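# Remove alternate fruitlets from a branch, starting at tip

## Task

Counting fruitlets from the tip of the branch, break off the odd-numbered ones (first, third, fifth and onward) and get every one of them onto the mat underneath; dropping them straight from the branch onto the mat is allowed. The even-numbered fruitlets must stay attached. A hard impact on any fruitlet, or gripping one at maximum force, can count as failure, and nothing may count as done if it only stays put because the robot is holding it when the scene ends.

## Robot and tools

Robot: a single six-joint arm (a Trossen WXAI-style follower) with a two-finger parallel gripper and a camera on the wrist. There is only one arm, so every command row drives that one arm. Fixed cameras cam_high and cam_low, plus cam_wrist, each give 504x504 images, returned in that order.

Frame: the scene frame has its origin on the table surface directly beneath the arm base, +z up, and +y on the left when facing along +x. The base itself may sit slightly tilted. The gripper's reported point (end_effector_position, metres, with orientation end_effector_quat_wxyz) lies midway between the finger pads, about 3 to 4 cm short of the fingertips; it can be somewhat wrong, especially when the arm is stretched out. Fingers point along the gripper's own +x and close along its y.

execute_actions: the argument actions is a list holding zero or one item. An empty list only reports the current state. A move item has rows (1 to 15 rows) and optional steps (1 to 15, default 15); each step lasts 1/30 s, one row is used per step, and the final row repeats to fill the remaining steps. A wait item has only steps (up to 300) and sends no command; the count includes the time spent replying. Optional pictures (true/false) turns camera images on or off for that result.

Each row has exactly 7 numbers: six absolute joint target angles in radians, in the order waist, shoulder, elbow, wrist pitch, wrist yaw, wrist roll, followed by the gripper opening. These are targets to go to, not offsets, and use the same values as the Joint positions line. Stated ranges: waist -3.054 to 3.054, shoulder 0.000 to 3.142, elbow 0.000 to 2.356, wrist pitch -1.571 to 1.571, wrist yaw -1.571 to 1.571, wrist roll -3.142 to 3.142. A target more than 0.010 rad beyond a range end (and beyond the current angle) gets the whole call refused with nothing sent; true ends may differ by up to 0.010 rad, and a target past the real end is clipped, reported as "joint sent to its limit" (possibly about an earlier action). Opening is a unitless value from -1 to 1: +1 fully open (0.088 m pad gap), empty fingers touch near -0.80, values lower than that do not move them further. Closing fully takes about half a second or more.

Motion limits: each step the sent target stays within a fixed lead of the measured angle (0.211 rad for waist, shoulder, elbow; 0.213 wrist pitch; 0.267 wrist yaw; 0.228 wrist roll), and targets that would shift the hand over 70 mm from where it is are scaled back. So large moves take several calls. Friction can leave joints short of target, particularly at long reach, and tiny changes may not happen; read the joint positions after every move. Between calls the arm keeps heading to the last row sent until it nearly stops or a step is HELD.

Result lines: the state line (hand pose and velocities, m/s and rad/s); Joint positions and Joint velocities in column order, then pad gap in metres; grip_measured on the same -1..1 scale as the command (can be up to about 1 mm off, and reads narrower by up to 0.061 when squeezing hard); grip_effort_n (motor effort, negative means closing, caps near 83 N, not zero at rest); joint torques and external joint torque estimates (include friction and held weight; "no reading" means none). "joint command not followed" means the clearance check altered targets; HELD marks steps whose row was not sent. MOTOR HOT appears from 50 °C; at 95 °C an OVER-TEMPERATURE FAULT stops the arm and it can go limp if it does not cool.

Gripping: fingers settle where grip_measured matches your number. To hold something, command roughly 0.07 below the measured reading; a smaller margin grips more gently. Avoid full force on fruitlets, since squeezing at full force can fail the task. Pads can spike hard at first contact, so close slowly.

Dangers: a contact torque reaching a joint's load limit (waist 18.2, shoulder 22.5, elbow 22.4, wrist pitch 5.92, wrist yaw 5.9, wrist roll 5.54 N m, held weight included) triggers a 10 s stop and cancels the rest of the call. Do not strike fruitlets hard, slam, drop things carelessly, or push anything off the table, which fails the task. Loose objects may occasionally get a small nudge from outside. Fruitlets released over the mat are fine.

zoom_image: camera (cam_high, cam_low or cam_wrist) and region [x0, y0, x1, y1] in pixels of that camera's last image, top-left origin, at most 504 by 504; returns a more detailed crop. show_instructions takes no arguments and shows the scene's reference pages. read_manual (section "licences") prints licence texts. finished_scene with scene number ends the current scene permanently and grades it; the result must already hold without the robot supporting anything.

Suggested order: look, zoom to identify the tip and count fruitlets, approach each odd one gently from clear space, grip lightly and twist or bend to snap it, release over the mat, check it landed, then move away and finish.

Each tool is called after ">>>" in YAML: its name, and indented under it one key for each argument.

## Session

>>> execute_actions:
  actions: []

Scene clock: 0.00 s of 4200.00 s.
end_effector_position=(+0.2314, -0.1137, +0.1306) grip_measured=+0.562 grip_effort_n=n/a end_effector_quat_wxyz=(+0.461, +0.536, +0.463, -0.535) end_effector_velocity=(-0.003, +0.002, +0.001) end_effector_angular_velocity=(+0.005, +0.013, -0.004)
Joint positions: [-0.658  2.355  0.996 -0.724 -0.607  0.939  0.067]
Joint velocities: [-0.002 -0.002  0.002 -0.022  0.007 -0.007 -0.   ]
Joint torques (N m, as the arm reports them, + toward a larger angle): no reading
External joint torques (N m, as the arm's controller estimates them; a push from outside toward a larger angle lowers the number): no reading
Motor temperatures (°C, as the motors report them): [33 28 29 25 26 26]
Heat: hottest waist 33 °C (+0.0 °C/min).

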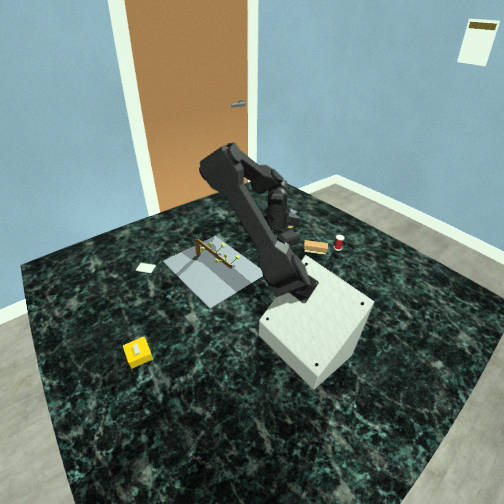

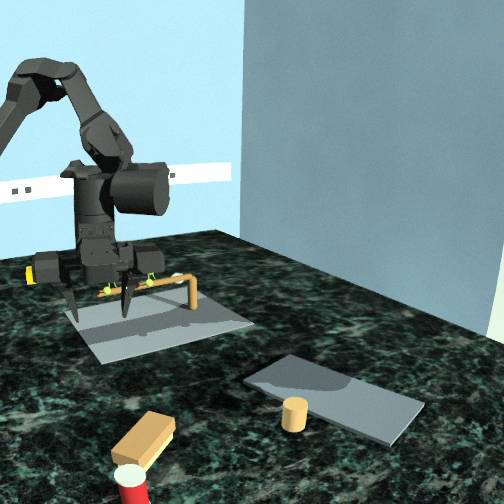

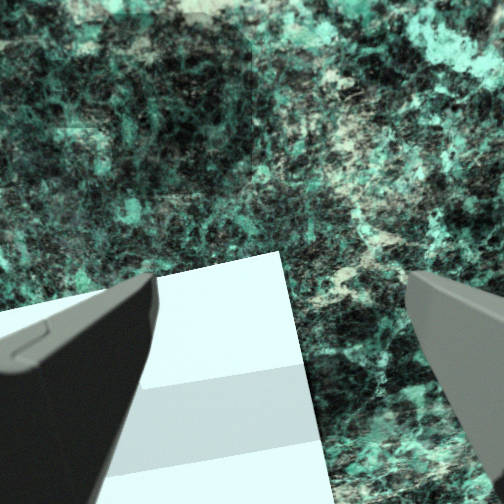

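>>> show_instructions:

>>> zoom_image:
  camera: "cam_high"
  region: [160, 220, 280, 310]

>>> zoom_image:
  camera: "cam_low"
  region: [50, 250, 260, 370]

Reference images for this scene: manual page 1, manual page 2, manual page 3, manual page 4.

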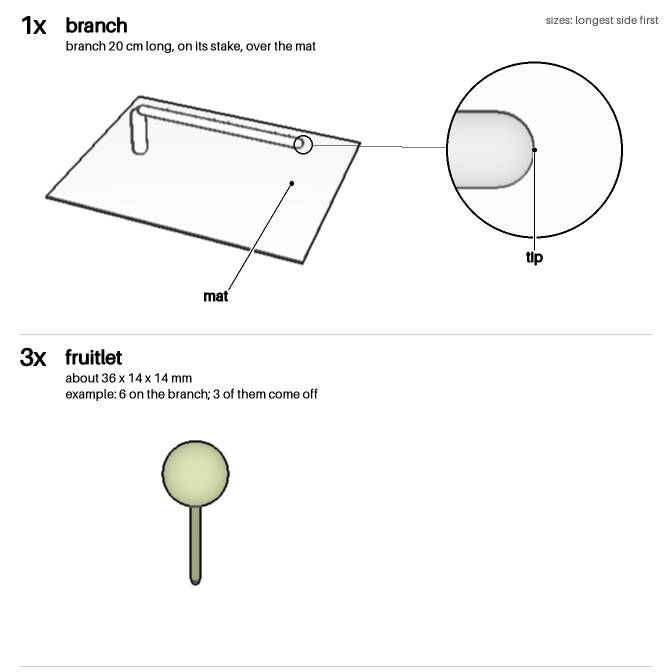

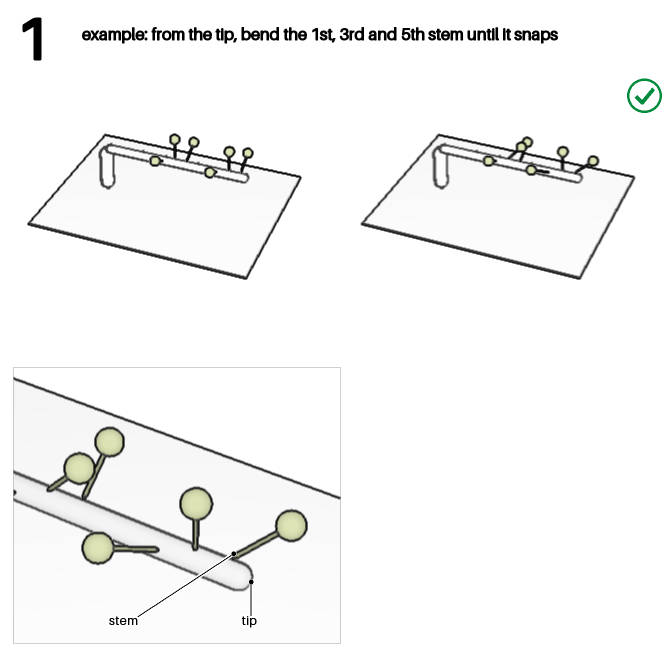

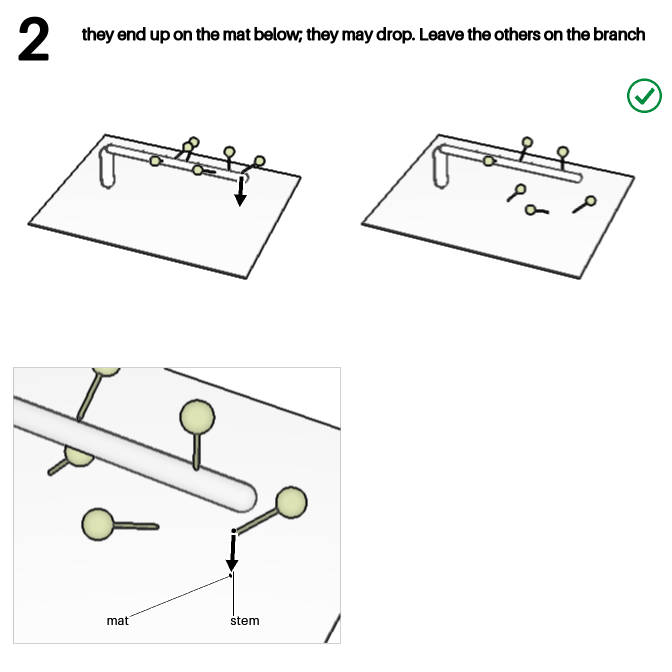

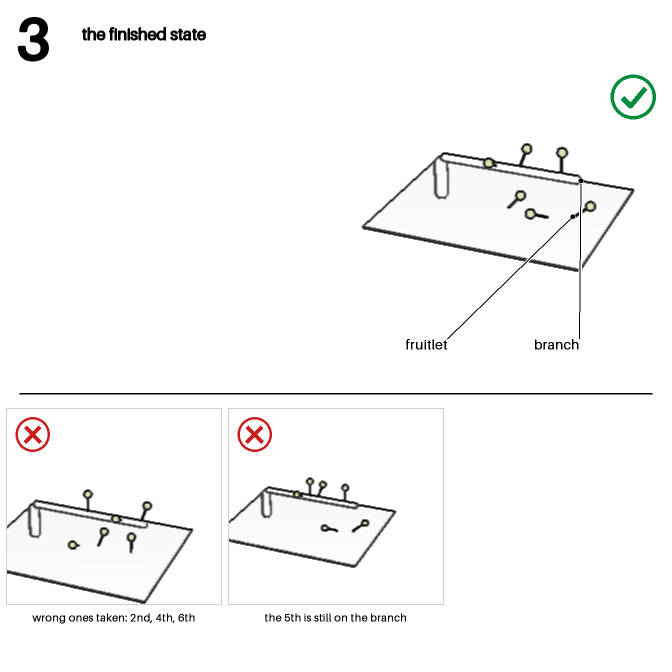

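Region (160, 220, 280, 310) of cam_high's 504x504 image, scaled by 4.200, with more detail than that image has; it fills the top 378 rows of this view, and the rest is white.

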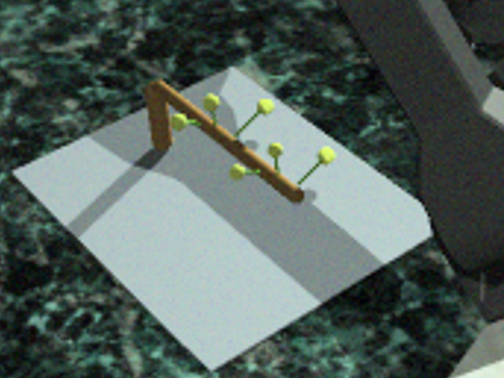

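Region (50, 250, 260, 370) of cam_low's 504x504 image, scaled by 2.400, with more detail than that image has; it fills the top 288 rows of this view, and the rest is white.

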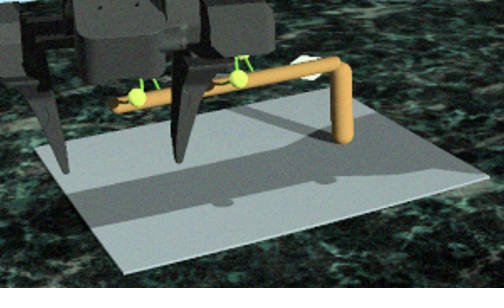

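>>> execute_actions:
  actions:
    - {"rows": [[-0.62,2.2,1.1,-0.95,-0.65,0.94,-0.67],[-0.62,2.2,1.1,-0.95,-0.65,0.94,-0.67],[-0.62,2.2,1.1,-0.95,-0.65,0.94,-0.67],[-0.62,2.2,1.1,-0.95,-0.65,0.94,-0.67],[-0.62,2.2,1.1,-0.95,-0.65,0.94,-0.67],[-0.467,2.158,1.33,-1.117,-0.687,0.94,-0.67]], "steps": 15}

>>> execute_actions:
  actions:
    - {"rows": [[-0.467,2.158,1.33,-1.117,-0.687,0.94,-0.67]], "steps": 10}

Scene clock: 19.07 s of 4200.00 s.
end_effector_position=(+0.3206, -0.0212, +0.1994) grip_measured=-0.657 grip_effort_n=-15.1 end_effector_quat_wxyz=(+0.522, +0.480, +0.516, -0.480) end_effector_velocity=(-0.013, +0.004, +0.005) end_effector_angular_velocity=(+0.039, +0.034, -0.060)
Joint positions: [-0.466  2.156  1.322 -1.105 -0.686  0.939  0.007]
Joint velocities: [-0.022 -0.002 -0.002 -0.081 -0.007 -0.007 -0.007]
Joint torques (N m, as the arm reports them, + toward a larger angle): [-4.99 -5.24  5.02 -0.1   0.06  0.03]
External joint torques (N m, as the arm's controller estimates them; a push from outside toward a larger angle lowers the number): [ 0.91 -0.06  0.79 -0.27 -0.01  0.02]
Motor temperatures (°C, as the motors report them): [35 29 29 25 26 26]
Heat: hottest waist 35 °C (+6.3 °C/min).
Steps of this call (steps 1 to 90: nothing new was sent; then 15.57 s passed at rest; steps 91 to 105: all 15 steps of this action). Readings (joint positions):
91: [-0.655 2.336 1.014 -0.776 -0.609 0.939]
92: [-0.648 2.317 1.027 -0.834 -0.618 0.939]
94: [-0.632 2.259 1.054 -0.890 -0.637 0.939]
98: [-0.556 2.202 1.202 -1.025 -0.661 0.939]
105: the state above

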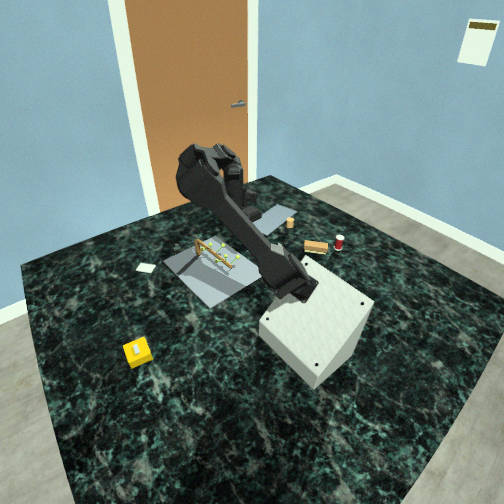

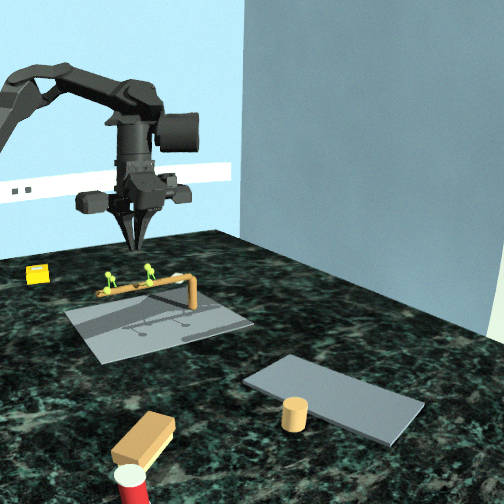

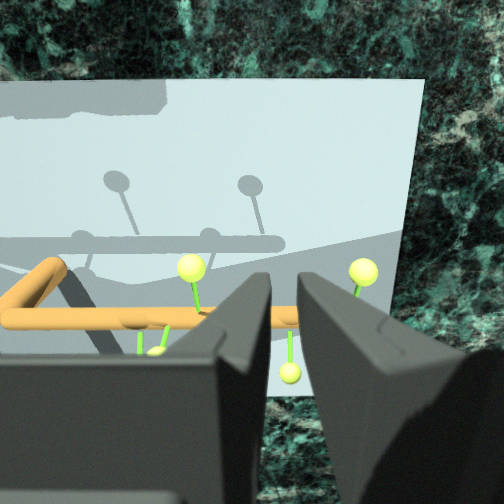

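Scene clock: 19.40 s of 4200.00 s.
end_effector_position=(+0.3195, -0.0205, +0.2000) grip_measured=-0.667 grip_effort_n=-15.1 end_effector_quat_wxyz=(+0.519, +0.481, +0.517, -0.482) end_effector_velocity=(-0.001, -0.000, +0.002) end_effector_angular_velocity=(-0.005, +0.004, -0.011)
Joint positions: [-0.467  2.156  1.324 -1.115 -0.686  0.939  0.006]
Joint velocities: [-0.002 -0.002  0.002 -0.007  0.007  0.007 -0.   ]
Joint torques (N m, as the arm reports them, + toward a larger angle): [-4.92 -5.21  5.17 -0.01  0.02  0.03]
External joint torques (N m, as the arm's controller estimates them; a push from outside toward a larger angle lowers the number): [ 0.98  0.33  0.81 -0.26 -0.03  0.03]
Motor temperatures (°C, as the motors report them): [35 29 29 25 26 26]
Heat: hottest waist 35 °C (+6.2 °C/min).
Steps of this call (steps 1 to 10: all 10 steps of this action). Readings (joint positions):
1: [-0.467 2.156 1.322 -1.108 -0.686 0.939]
2: [-0.467 2.156 1.322 -1.111 -0.686 0.939]
4: [-0.467 2.156 1.323 -1.112 -0.686 0.939]
8: [-0.467 2.156 1.324 -1.114 -0.686 0.939]
10: the state above

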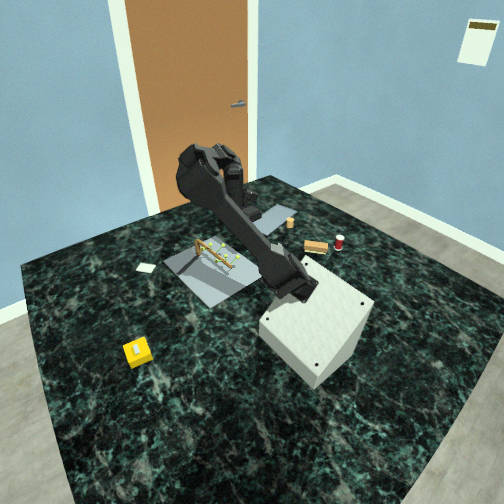

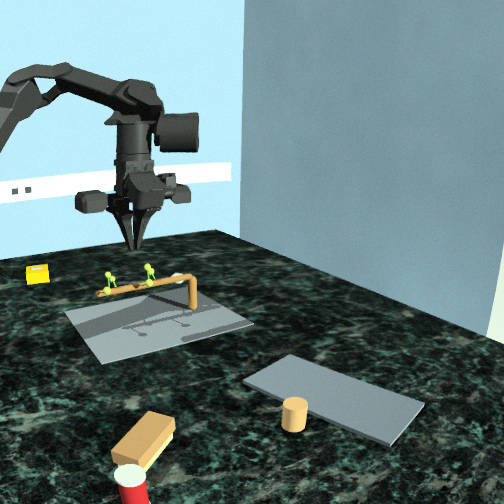

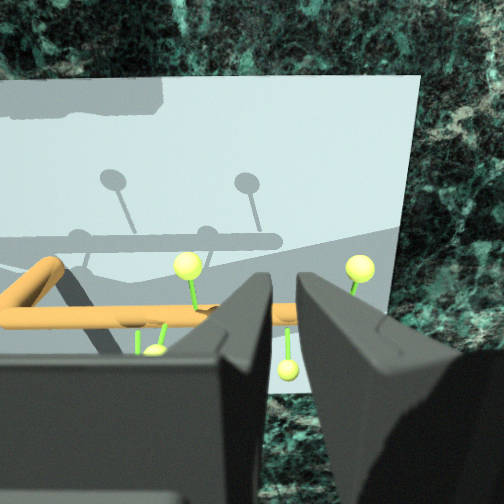

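>>> execute_actions:
  actions:
    - {"rows": [[-0.5435,2.33,1.457,-1.13,-0.657,0.85,-0.67]], "steps": 15}

Scene clock: 29.53 s of 4200.00 s.
end_effector_position=(+0.3307, -0.0694, +0.2025) grip_measured=-0.667 grip_effort_n=-15.1 end_effector_quat_wxyz=(+0.520, +0.484, +0.513, -0.481) end_effector_velocity=(-0.000, +0.002, +0.002) end_effector_angular_velocity=(+0.007, -0.004, +0.019)
Joint positions: [-0.545  2.317  1.45  -1.128 -0.659  0.857  0.006]
Joint velocities: [-0.002 -0.007 -0.002 -0.007 -0.007 -0.022 -0.   ]
Joint torques (N m, as the arm reports them, + toward a larger angle): [-4.99 -4.74  5.52 -0.02  0.09 -0.27]
External joint torques (N m, as the arm's controller estimates them; a push from outside toward a larger angle lowers the number): [ 1.15  1.47  1.09 -0.27  0.05 -0.27]
Motor temperatures (°C, as the motors report them): [36 30 30 25 26 26]
Heat: hottest waist 36 °C (+6.1 °C/min).
Steps of this call (steps 1 to 15: the robot went on to your last target; steps 16 to 90: nothing new was sent; then 6.63 s passed at rest; steps 91 to 105: all 15 steps of this action). Readings (joint positions):
91: [-0.473 2.187 1.350 -1.138 -0.685 0.920]
92: [-0.485 2.216 1.382 -1.130 -0.682 0.903]
94: [-0.516 2.272 1.427 -1.115 -0.668 0.879]
98: [-0.547 2.314 1.435 -1.128 -0.659 0.863]
105: the state above

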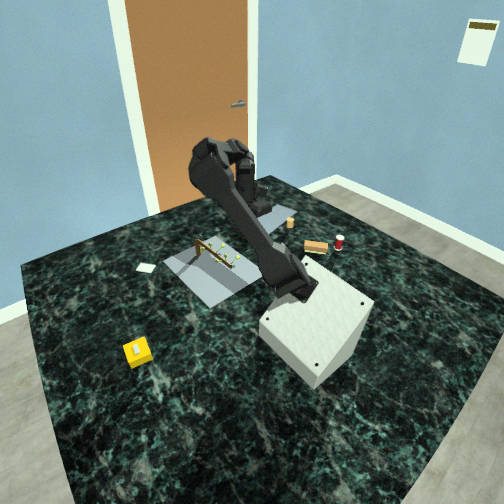

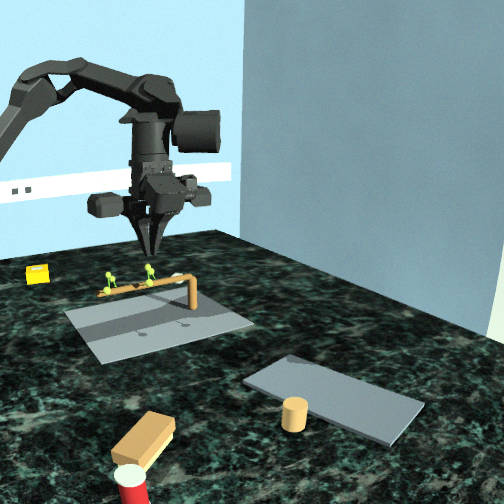

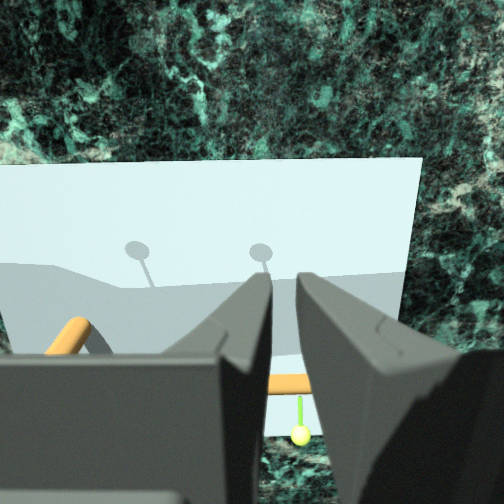

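>>> execute_actions:
  actions:
    - {"rows": [[-0.34,2.005,1.356,-1.19,-0.7275,1.1,-0.67]], "steps": 15}
  pictures: false

>>> execute_actions:
  actions:
    - {"rows": [[-0.34,2.005,1.356,-1.19,-0.7275,1.1,-0.67]], "steps": 8}

Scene clock: 40.77 s of 4200.00 s.
end_effector_position=(+0.3321, +0.0507, +0.2125) grip_measured=-0.667 grip_effort_n=-15.1 end_effector_quat_wxyz=(+0.525, +0.479, +0.517, -0.477) end_effector_velocity=(-0.017, -0.002, -0.008) end_effector_angular_velocity=(+0.013, +0.046, -0.068)
Joint positions: [-0.341  2.006  1.362 -1.189 -0.727  1.091  0.006]
Joint velocities: [-0.002 -0.007 -0.051 -0.022  0.007  0.022 -0.   ]
Joint torques (N m, as the arm reports them, + toward a larger angle): [-4.96 -5.04  4.13  0.08  0.07  0.21]
External joint torques (N m, as the arm's controller estimates them; a push from outside toward a larger angle lowers the number): [ 0.93  0.51 -0.46 -0.29  0.05  0.21]
Motor temperatures (°C, as the motors report them): [37 30 30 25 26 26]
Heat: hottest waist 37 °C (+5.9 °C/min).
Steps of this call (steps 1 to 15: the robot went on to your last target; steps 16 to 90: nothing new was sent; then 7.73 s passed at rest; steps 91 to 105: all 15 steps of this action). Readings (joint positions):
91: [-0.536 2.299 1.440 -1.128 -0.660 0.890]
92: [-0.513 2.275 1.424 -1.142 -0.668 0.930]
94: [-0.443 2.201 1.392 -1.165 -0.692 0.996]
98: [-0.341 2.044 1.377 -1.181 -0.725 1.067]
105: the state above

Scene clock: 41.03 s of 4200.00 s.
end_effector_position=(+0.3319, +0.0507, +0.2124) grip_measured=-0.667 grip_effort_n=-15.1 end_effector_quat_wxyz=(+0.524, +0.480, +0.517, -0.478) end_effector_velocity=(-0.002, +0.001, -0.002) end_effector_angular_velocity=(+0.010, +0.007, +0.001)
Joint positions: [-0.341  2.006  1.362 -1.189 -0.727  1.093  0.006]
Joint velocities: [ 0.002  0.002 -0.002 -0.007 -0.007 -0.007 -0.   ]
Joint torques (N m, as the arm reports them, + toward a larger angle): [-4.91 -5.15  3.84  0.05  0.05  0.22]
External joint torques (N m, as the arm's controller estimates them; a push from outside toward a larger angle lowers the number): [ 0.92 -0.06 -0.37 -0.2   0.    0.22]
Motor temperatures (°C, as the motors report them): [37 30 30 25 26 26]
Heat: hottest waist 37 °C (+5.8 °C/min).
Steps of this call (steps 1 to 8: all 8 steps of this action). Readings (joint positions):
1: [-0.341 2.006 1.362 -1.189 -0.727 1.092]
2: [-0.341 2.006 1.362 -1.189 -0.727 1.092]
4: [-0.341 2.006 1.362 -1.189 -0.727 1.093]
8: the state above

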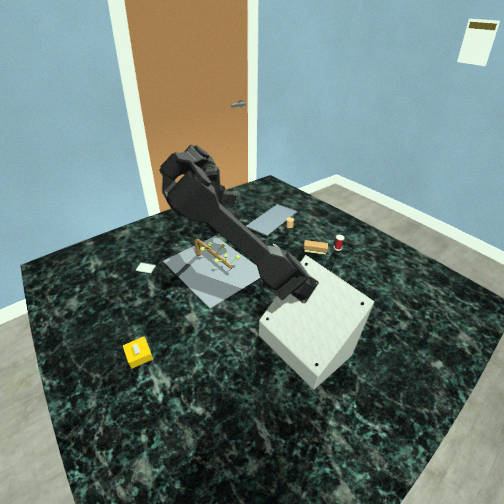

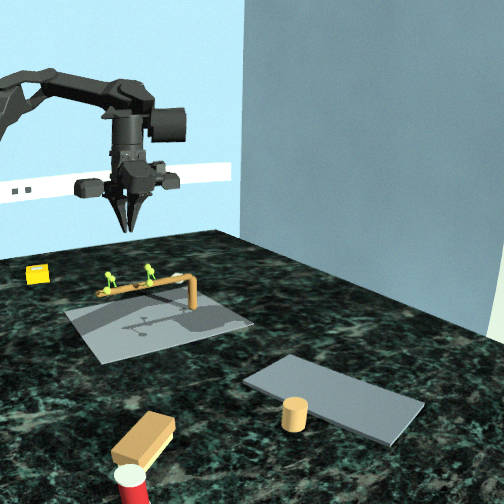

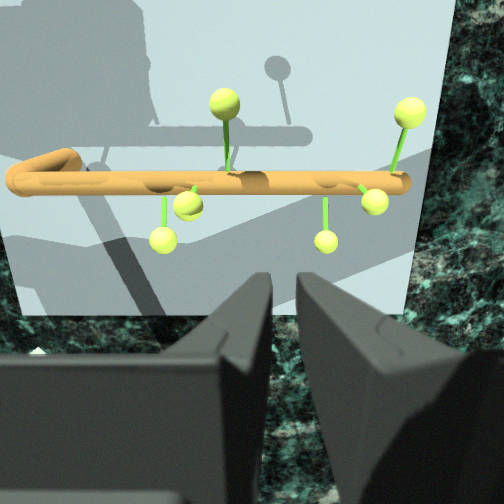

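>>> zoom_image:
  camera: "cam_low"
  region: [80, 250, 220, 330]

>>> zoom_image:
  camera: "cam_wrist"
  region: [130, 60, 450, 270]

Region (80, 250, 220, 330) of cam_low's 504x504 image, scaled by 3.600, with more detail than that image has; it fills the top 288 rows of this view, and the rest is white.

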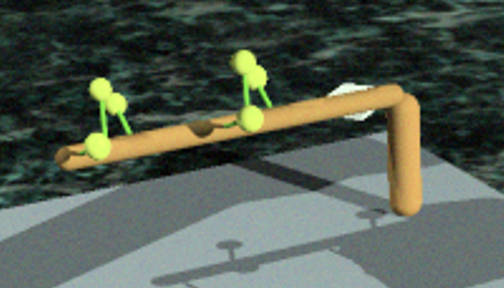

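Region (130, 60, 450, 270) of cam_wrist's 504x504 image, scaled by 1.575, with more detail than that image has; it fills the top 331 rows of this view, and the rest is white.

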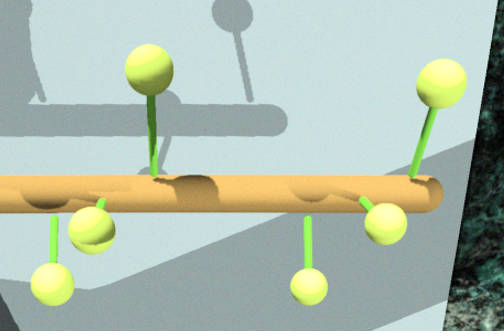

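>>> execute_actions:
  actions:
    - {"rows": [[-0.229,2.1,1.45,-1.1,-0.752,-2.61,-0.67]], "steps": 15}
  pictures: false

>>> execute_actions:
  actions:
    - {"rows": [[-0.229,2.15,1.48,-1.06,-0.752,-2.61,-0.67]], "steps": 15}
  pictures: false

>>> execute_actions:
  actions:
    - {"rows": [[-0.229,2.19,1.495,-1.04,-0.752,-2.61,-0.67]], "steps": 15}
  pictures: false

>>> execute_actions:
  actions:
    - {"rows": [[-0.229,2.213,1.495,-1.032,-0.752,-2.61,-0.67]], "steps": 15}
  pictures: false

>>> execute_actions:
  actions:
    - {"rows": [[-0.229,2.213,1.495,-1.032,-0.752,-2.61,-0.67]], "steps": 10}

Scene clock: 124.77 s of 4200.00 s.
end_effector_position=(+0.3638, +0.0667, +0.1812) grip_measured=-0.667 grip_effort_n=-15.1 end_effector_quat_wxyz=(+0.691, +0.148, +0.691, -0.151) end_effector_velocity=(+0.003, +0.001, -0.001) end_effector_angular_velocity=(+0.023, +0.000, +1.853)
Joint positions: [-0.228  2.087  1.442 -1.103 -0.749  0.171  0.006]
Joint velocities: [-0.002  0.007  0.002  0.007 -0.022 -1.853 -0.   ]
Joint torques (N m, as the arm reports them, + toward a larger angle): [-5.58 -4.46  5.07  0.25 -0.12 -0.26]
External joint torques (N m, as the arm's controller estimates them; a push from outside toward a larger angle lowers the number): [ 1.    1.3   1.08  0.01 -0.14 -0.27]
Motor temperatures (°C, as the motors report them): [39 31 30 25 26 26]
Heat: hottest waist 39 °C (+1.0 °C/min).
Steps of this call (steps 1 to 15: the robot went on to your last target; steps 16 to 90: nothing new was sent; then 80.23 s passed at rest; steps 91 to 105: all 15 steps of this action). Readings (joint positions):
91: [-0.332 2.019 1.374 -1.184 -0.727 1.044]
92: [-0.313 2.035 1.392 -1.154 -0.732 0.982]
94: [-0.267 2.066 1.425 -1.118 -0.744 0.855]
98: [-0.225 2.085 1.435 -1.109 -0.749 0.607]
105: the state above

Scene clock: 125.27 s of 4200.00 s.
end_effector_position=(+0.3765, +0.0567, +0.1740) grip_measured=-0.667 grip_effort_n=-15.1 end_effector_quat_wxyz=(+0.687, -0.185, +0.679, +0.178) end_effector_velocity=(-0.002, +0.002, -0.000) end_effector_angular_velocity=(-0.016, +0.018, +1.850)
Joint positions: [-0.228  2.138  1.473 -1.062 -0.75  -0.761  0.006]
Joint velocities: [ 0.002 -0.002 -0.002 -0.007 -0.007 -1.853 -0.   ]
Joint torques (N m, as the arm reports them, + toward a larger angle): [-5.72 -4.76  5.08  0.26 -0.12 -0.27]
External joint torques (N m, as the arm's controller estimates them; a push from outside toward a larger angle lowers the number): [ 1.    1.38  1.03  0.01 -0.08 -0.27]
Motor temperatures (°C, as the motors report them): [39 31 30 25 26 26]
Heat: hottest waist 39 °C (+1.0 °C/min).
Steps of this call (steps 1 to 15: all 15 steps of this action). Readings (joint positions):
1: [-0.228 2.096 1.448 -1.099 -0.749 0.109]
2: [-0.228 2.105 1.456 -1.084 -0.750 0.047]
4: [-0.228 2.124 1.469 -1.069 -0.750 -0.077]
8: [-0.228 2.138 1.469 -1.065 -0.750 -0.325]
15: the state above

Scene clock: 125.77 s of 4200.00 s.
end_effector_position=(+0.3817, +0.0480, +0.1664) grip_measured=-0.667 grip_effort_n=-15.1 end_effector_quat_wxyz=(+0.531, -0.472, +0.529, +0.464) end_effector_velocity=(-0.002, -0.001, +0.001) end_effector_angular_velocity=(-0.023, +0.016, +1.832)
Joint positions: [-0.228  2.179  1.488 -1.043 -0.751 -1.693  0.006]
Joint velocities: [-0.002 -0.002 -0.002 -0.007  0.007 -1.839  0.   ]
Joint torques (N m, as the arm reports them, + toward a larger angle): [-5.8  -4.91  4.94  0.21 -0.11 -0.28]
External joint torques (N m, as the arm's controller estimates them; a push from outside toward a larger angle lowers the number): [ 1.06  1.4   0.94  0.01 -0.06 -0.28]
Motor temperatures (°C, as the motors report them): [39 31 30 25 26 26]
Heat: hottest waist 39 °C (+1.0 °C/min).
Steps of this call (steps 1 to 15: all 15 steps of this action). Readings (joint positions):
1: [-0.228 2.145 1.476 -1.061 -0.750 -0.824]
2: [-0.228 2.152 1.481 -1.053 -0.751 -0.887]
4: [-0.228 2.166 1.487 -1.046 -0.751 -1.009]
8: [-0.228 2.179 1.487 -1.044 -0.751 -1.258]
15: the state above

Scene clock: 126.27 s of 4200.00 s.
end_effector_position=(+0.3823, +0.0426, +0.1609) grip_measured=-0.667 grip_effort_n=-15.1 end_effector_quat_wxyz=(-0.292, +0.645, -0.294, -0.643) end_effector_velocity=(+0.000, -0.003, -0.000) end_effector_angular_velocity=(-0.008, +0.001, +0.696)
Joint positions: [-0.228  2.201  1.491 -1.034 -0.751 -2.542  0.006]
Joint velocities: [-0.002  0.002 -0.002  0.007  0.007 -0.696 -0.   ]
Joint torques (N m, as the arm reports them, + toward a larger angle): [-5.8  -4.91  4.64  0.18 -0.08 -0.25]
External joint torques (N m, as the arm's controller estimates them; a push from outside toward a larger angle lowers the number): [ 1.08  1.41  0.73  0.02 -0.05 -0.22]
Motor temperatures (°C, as the motors report them): [39 31 30 25 26 26]
Heat: hottest waist 39 °C (+1.0 °C/min).
Steps of this call (steps 1 to 15: all 15 steps of this action). Readings (joint positions):
1: [-0.228 2.182 1.488 -1.042 -0.751 -1.754]
2: [-0.228 2.185 1.490 -1.039 -0.751 -1.815]
4: [-0.228 2.193 1.491 -1.036 -0.751 -1.939]
8: [-0.228 2.201 1.491 -1.035 -0.751 -2.187]
15: the state above

Scene clock: 126.60 s of 4200.00 s.
end_effector_position=(+0.3823, +0.0426, +0.1609) grip_measured=-0.667 grip_effort_n=-15.1 end_effector_quat_wxyz=(-0.272, +0.653, -0.274, -0.651) end_effector_velocity=(-0.001, +0.003, +0.001) end_effector_angular_velocity=(+0.023, -0.002, +0.015)
Joint positions: [-0.228  2.201  1.491 -1.034 -0.751 -2.601  0.006]
Joint velocities: [-0.002 -0.002 -0.002 -0.007 -0.022 -0.022 -0.   ]
Joint torques (N m, as the arm reports them, + toward a larger angle): [-5.81 -4.88  4.61  0.17 -0.08 -0.26]
External joint torques (N m, as the arm's controller estimates them; a push from outside toward a larger angle lowers the number): [ 1.06  1.47  0.68  0.01 -0.05 -0.26]
Motor temperatures (°C, as the motors report them): [39 31 30 25 26 26]
Heat: hottest waist 39 °C (+1.0 °C/min).
Steps of this call (steps 1 to 10: all 10 steps of this action). Readings (joint positions):
1: [-0.228 2.201 1.491 -1.034 -0.751 -2.559]
2: [-0.228 2.201 1.491 -1.034 -0.751 -2.572]
4: [-0.228 2.201 1.491 -1.034 -0.751 -2.587]
8: [-0.228 2.201 1.491 -1.034 -0.751 -2.599]
10: the state above

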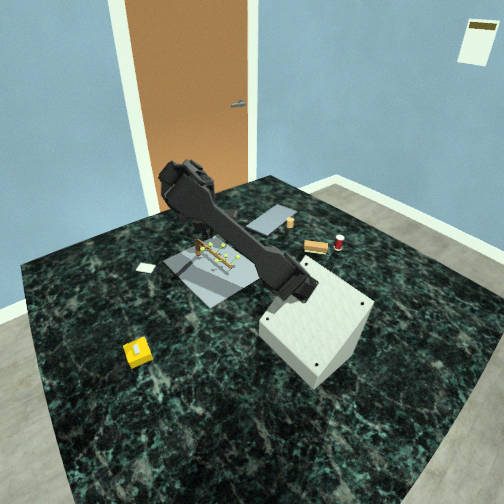

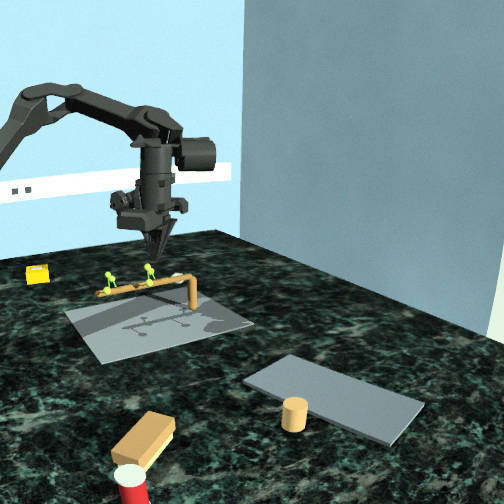

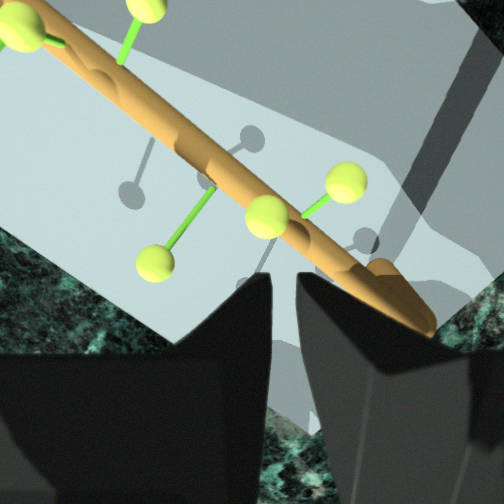

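>>> execute_actions:
  actions:
    - {"rows": [[-0.203,2.22,1.42,-0.934,-0.756,-2.564,-0.67]], "steps": 15}

Scene clock: 167.67 s of 4200.00 s.
end_effector_position=(+0.3786, +0.0370, +0.1408) grip_measured=-0.667 grip_effort_n=-15.1 end_effector_quat_wxyz=(-0.271, +0.654, -0.274, -0.651) end_effector_velocity=(-0.007, +0.002, -0.002) end_effector_angular_velocity=(+0.012, +0.023, -0.013)
Joint positions: [-0.204  2.212  1.427 -0.937 -0.753 -2.571  0.006]
Joint velocities: [ 0.002 -0.002 -0.012 -0.022 -0.007 -0.007  0.   ]
Joint torques (N m, as the arm reports them, + toward a larger angle): [-5.66 -5.29  3.34  0.2  -0.13  0.22]
External joint torques (N m, as the arm's controller estimates them; a push from outside toward a larger angle lowers the number): [ 1.12  1.12 -0.48  0.03 -0.1   0.22]
Motor temperatures (°C, as the motors report them): [41 31 31 25 26 26]
Heat: hottest waist 41 °C (+3.0 °C/min).
Steps of this call (steps 1 to 15: the robot went on to your last target; steps 16 to 90: nothing new was sent; then 37.57 s passed at rest; steps 91 to 105: all 15 steps of this action). Readings (joint positions):
91: [-0.227 2.202 1.479 -1.010 -0.751 -2.601]
92: [-0.224 2.202 1.468 -0.986 -0.752 -2.594]
94: [-0.215 2.204 1.449 -0.963 -0.752 -2.583]
98: [-0.204 2.212 1.429 -0.944 -0.752 -2.574]
105: the state above

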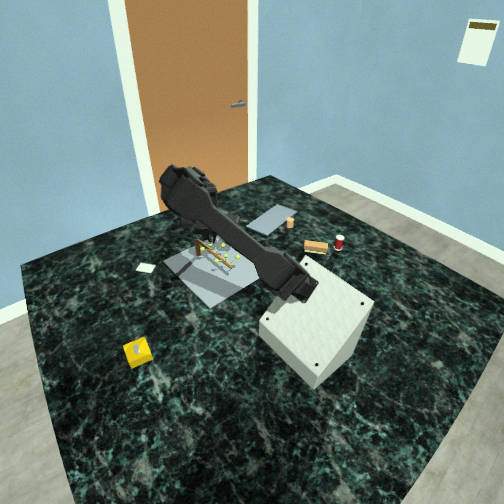

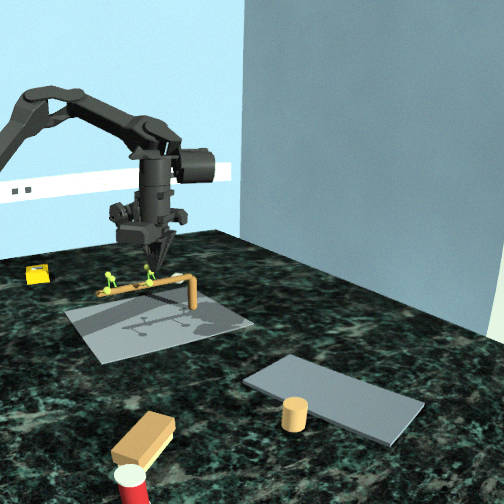

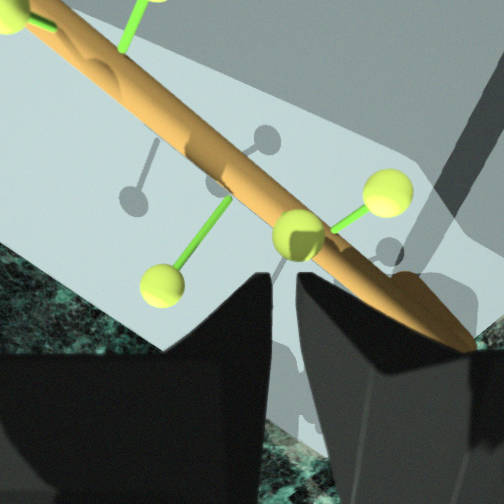

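>>> execute_actions:
  actions:
    - {"rows": [[-0.195,2.207,1.415,-0.925,-0.757,-2.555,-0.67],[-0.19,2.207,1.41,-0.915,-0.757,-2.555,-0.67],[-0.185,2.207,1.405,-0.905,-0.758,-2.55,-0.67],[-0.18,2.208,1.397,-0.893,-0.759,-2.54,-0.67],[-0.175,2.21,1.39,-0.88,-0.76,-2.53,-0.67],[-0.168,2.212,1.38,-0.869,-0.76,-2.525,-0.67]], "steps": 15}

Scene clock: 185.83 s of 4200.00 s.
end_effector_position=(+0.3763, +0.0408, +0.1252) grip_measured=-0.667 grip_effort_n=-15.1 end_effector_quat_wxyz=(-0.269, +0.652, -0.273, -0.654) end_effector_velocity=(-0.002, -0.000, -0.001) end_effector_angular_velocity=(+0.008, -0.001, +0.004)
Joint positions: [-0.169  2.212  1.388 -0.873 -0.757 -2.532  0.006]
Joint velocities: [-0.002 -0.002 -0.012  0.007 -0.007 -0.007 -0.   ]
Joint torques (N m, as the arm reports them, + toward a larger angle): [-5.66 -6.15  3.07  0.16 -0.14  0.2 ]
External joint torques (N m, as the arm's controller estimates them; a push from outside toward a larger angle lowers the number): [ 1.13  0.19 -0.54  0.01 -0.12  0.2 ]
Motor temperatures (°C, as the motors report them): [41 31 30 25 26 26]
Heat: hottest waist 41 °C (+2.0 °C/min).
Steps of this call (steps 1 to 15: the robot went on to your last target; steps 16 to 90: nothing new was sent; then 14.67 s passed at rest; steps 91 to 105: all 15 steps of this action). Readings (joint positions):
91: [-0.203 2.212 1.426 -0.934 -0.753 -2.568]
92: [-0.202 2.212 1.424 -0.929 -0.753 -2.566]
94: [-0.197 2.212 1.417 -0.915 -0.754 -2.559]
98: [-0.177 2.212 1.396 -0.885 -0.756 -2.539]
105: the state above

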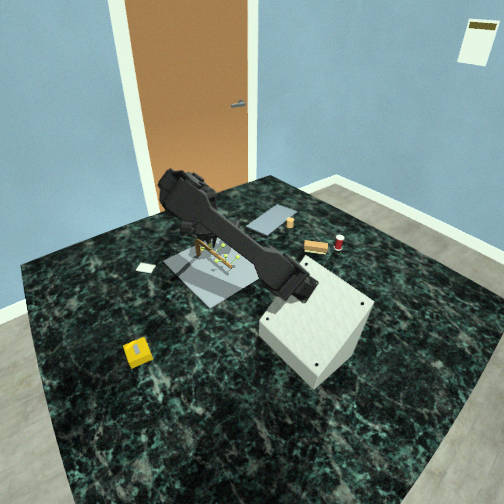

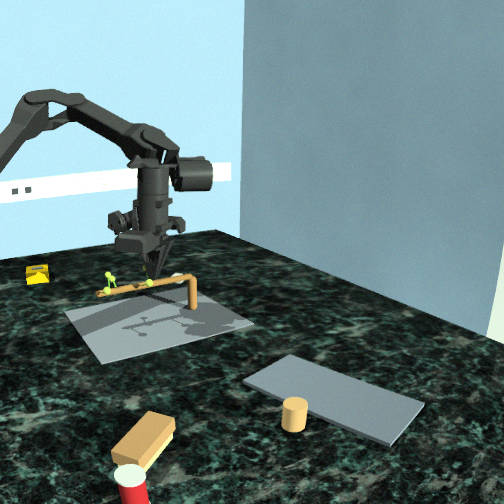

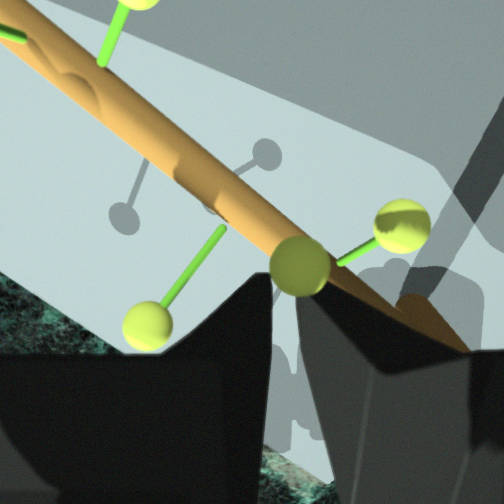

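>>> execute_actions:
  actions:
    - {"rows": [[-0.166,2.2,1.375,-0.87,-0.758,-2.528,-0.67],[-0.164,2.194,1.369,-0.868,-0.758,-2.526,-0.67],[-0.162,2.188,1.363,-0.866,-0.758,-2.524,-0.67],[-0.16,2.182,1.357,-0.864,-0.759,-2.522,-0.67],[-0.158,2.176,1.351,-0.862,-0.759,-2.52,-0.67],[-0.156,2.17,1.345,-0.86,-0.759,-2.518,-0.67],[-0.154,2.164,1.339,-0.858,-0.76,-2.516,-0.67],[-0.152,2.158,1.333,-0.856,-0.76,-2.514,-0.67],[-0.15,2.152,1.327,-0.854,-0.76,-2.512,-0.67],[-0.148,2.146,1.321,-0.852,-0.761,-2.51,-0.67],[-0.146,2.14,1.315,-0.85,-0.761,-2.508,-0.67],[-0.144,2.134,1.309,-0.848,-0.761,-2.506,-0.67]], "steps": 15}

Scene clock: 203.80 s of 4200.00 s.
end_effector_position=(+0.3638, +0.0534, +0.1246) grip_measured=-0.667 grip_effort_n=-15.1 end_effector_quat_wxyz=(-0.265, +0.653, -0.271, -0.656) end_effector_velocity=(-0.010, +0.020, -0.000) end_effector_angular_velocity=(+0.018, -0.004, +0.023)
Joint positions: [-0.147  2.15   1.322 -0.853 -0.758 -2.514  0.006]
Joint velocities: [ 0.032 -0.071 -0.061  0.022 -0.022  0.022  0.   ]
Joint torques (N m, as the arm reports them, + toward a larger angle): [-5.41 -7.05  2.99  0.21 -0.13  0.22]
External joint torques (N m, as the arm's controller estimates them; a push from outside toward a larger angle lowers the number): [ 1.21 -1.05 -0.66  0.01 -0.11  0.22]
Motor temperatures (°C, as the motors report them): [41 32 30 25 26 26]
Heat: hottest waist 41 °C (+1.0 °C/min).
Steps of this call (steps 1 to 15: the robot went on to your last target; steps 16 to 90: nothing new was sent; then 14.47 s passed at rest; steps 91 to 105: all 15 steps of this action). Readings (joint positions):
91: [-0.169 2.212 1.387 -0.871 -0.757 -2.531]
92: [-0.169 2.211 1.384 -0.871 -0.757 -2.531]
94: [-0.168 2.206 1.376 -0.869 -0.757 -2.531]
98: [-0.161 2.187 1.354 -0.862 -0.757 -2.525]
105: the state above

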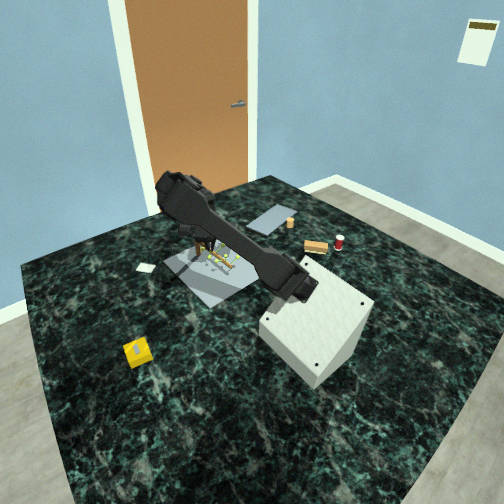

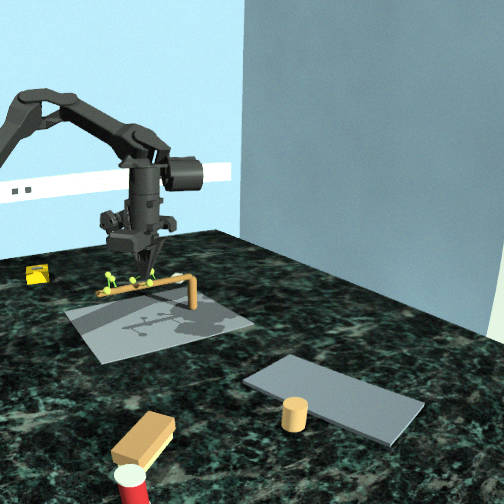

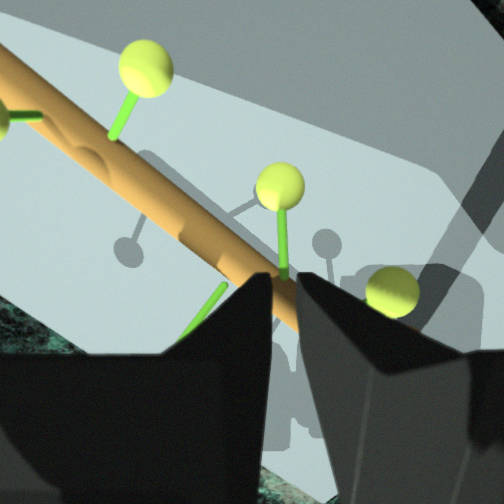

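>>> execute_actions:
  actions:
    - {"steps": 8}

Scene clock: 207.23 s of 4200.00 s.
end_effector_position=(+0.3627, +0.0539, +0.1243) grip_measured=-0.667 grip_effort_n=-15.1 end_effector_quat_wxyz=(-0.266, +0.652, -0.271, -0.656) end_effector_velocity=(+0.000, -0.003, -0.000) end_effector_angular_velocity=(-0.007, -0.002, +0.007)
Joint positions: [-0.146  2.146  1.316 -0.85  -0.758 -2.512  0.006]
Joint velocities: [-0.002  0.002 -0.002  0.007  0.007 -0.007 -0.   ]
Joint torques (N m, as the arm reports them, + toward a larger angle): [-5.29 -7.3   3.03  0.18 -0.13  0.22]
External joint torques (N m, as the arm's controller estimates them; a push from outside toward a larger angle lowers the number): [ 1.21 -1.2  -0.58  0.02 -0.11  0.22]
Motor temperatures (°C, as the motors report them): [41 32 30 25 26 26]
Heat: hottest waist 41 °C (+1.0 °C/min).
Steps of this call (steps 1 to 15: the robot went on to your last target; steps 16 to 90: nothing new was sent; then 0.43 s passed at rest). Readings (joint positions):
1: [-0.147 2.148 1.320 -0.852 -0.758 -2.514]
2: [-0.147 2.147 1.319 -0.851 -0.758 -2.513]
4: [-0.146 2.146 1.318 -0.851 -0.758 -2.513]
8: [-0.146 2.146 1.316 -0.850 -0.758 -2.513]
90: the state above
The arm was judged still, so your last target was given up. Only a new action makes it travel on or press farther. Fingers that are still opening or closing keep moving.

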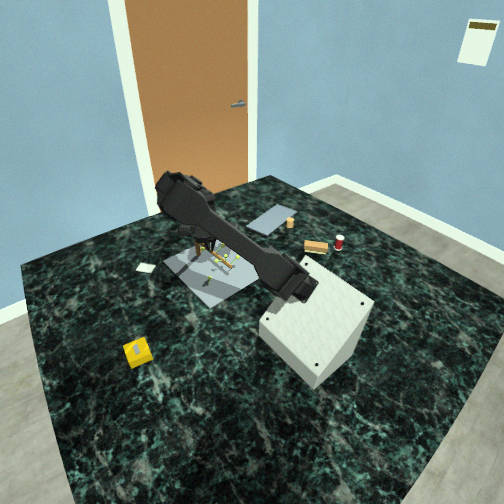

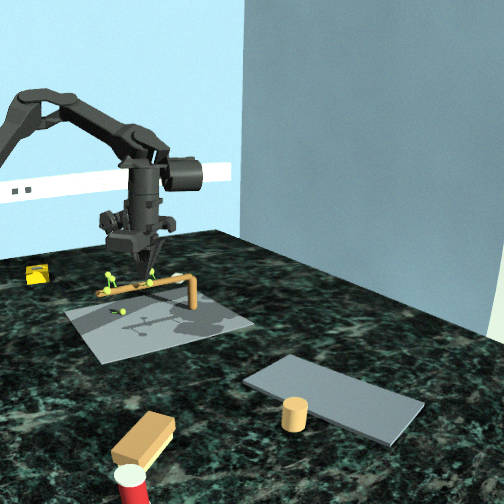

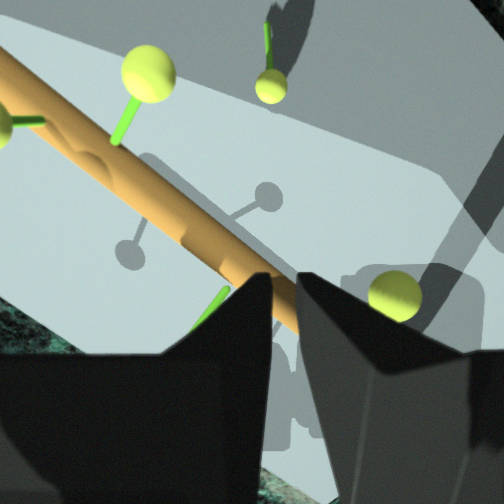

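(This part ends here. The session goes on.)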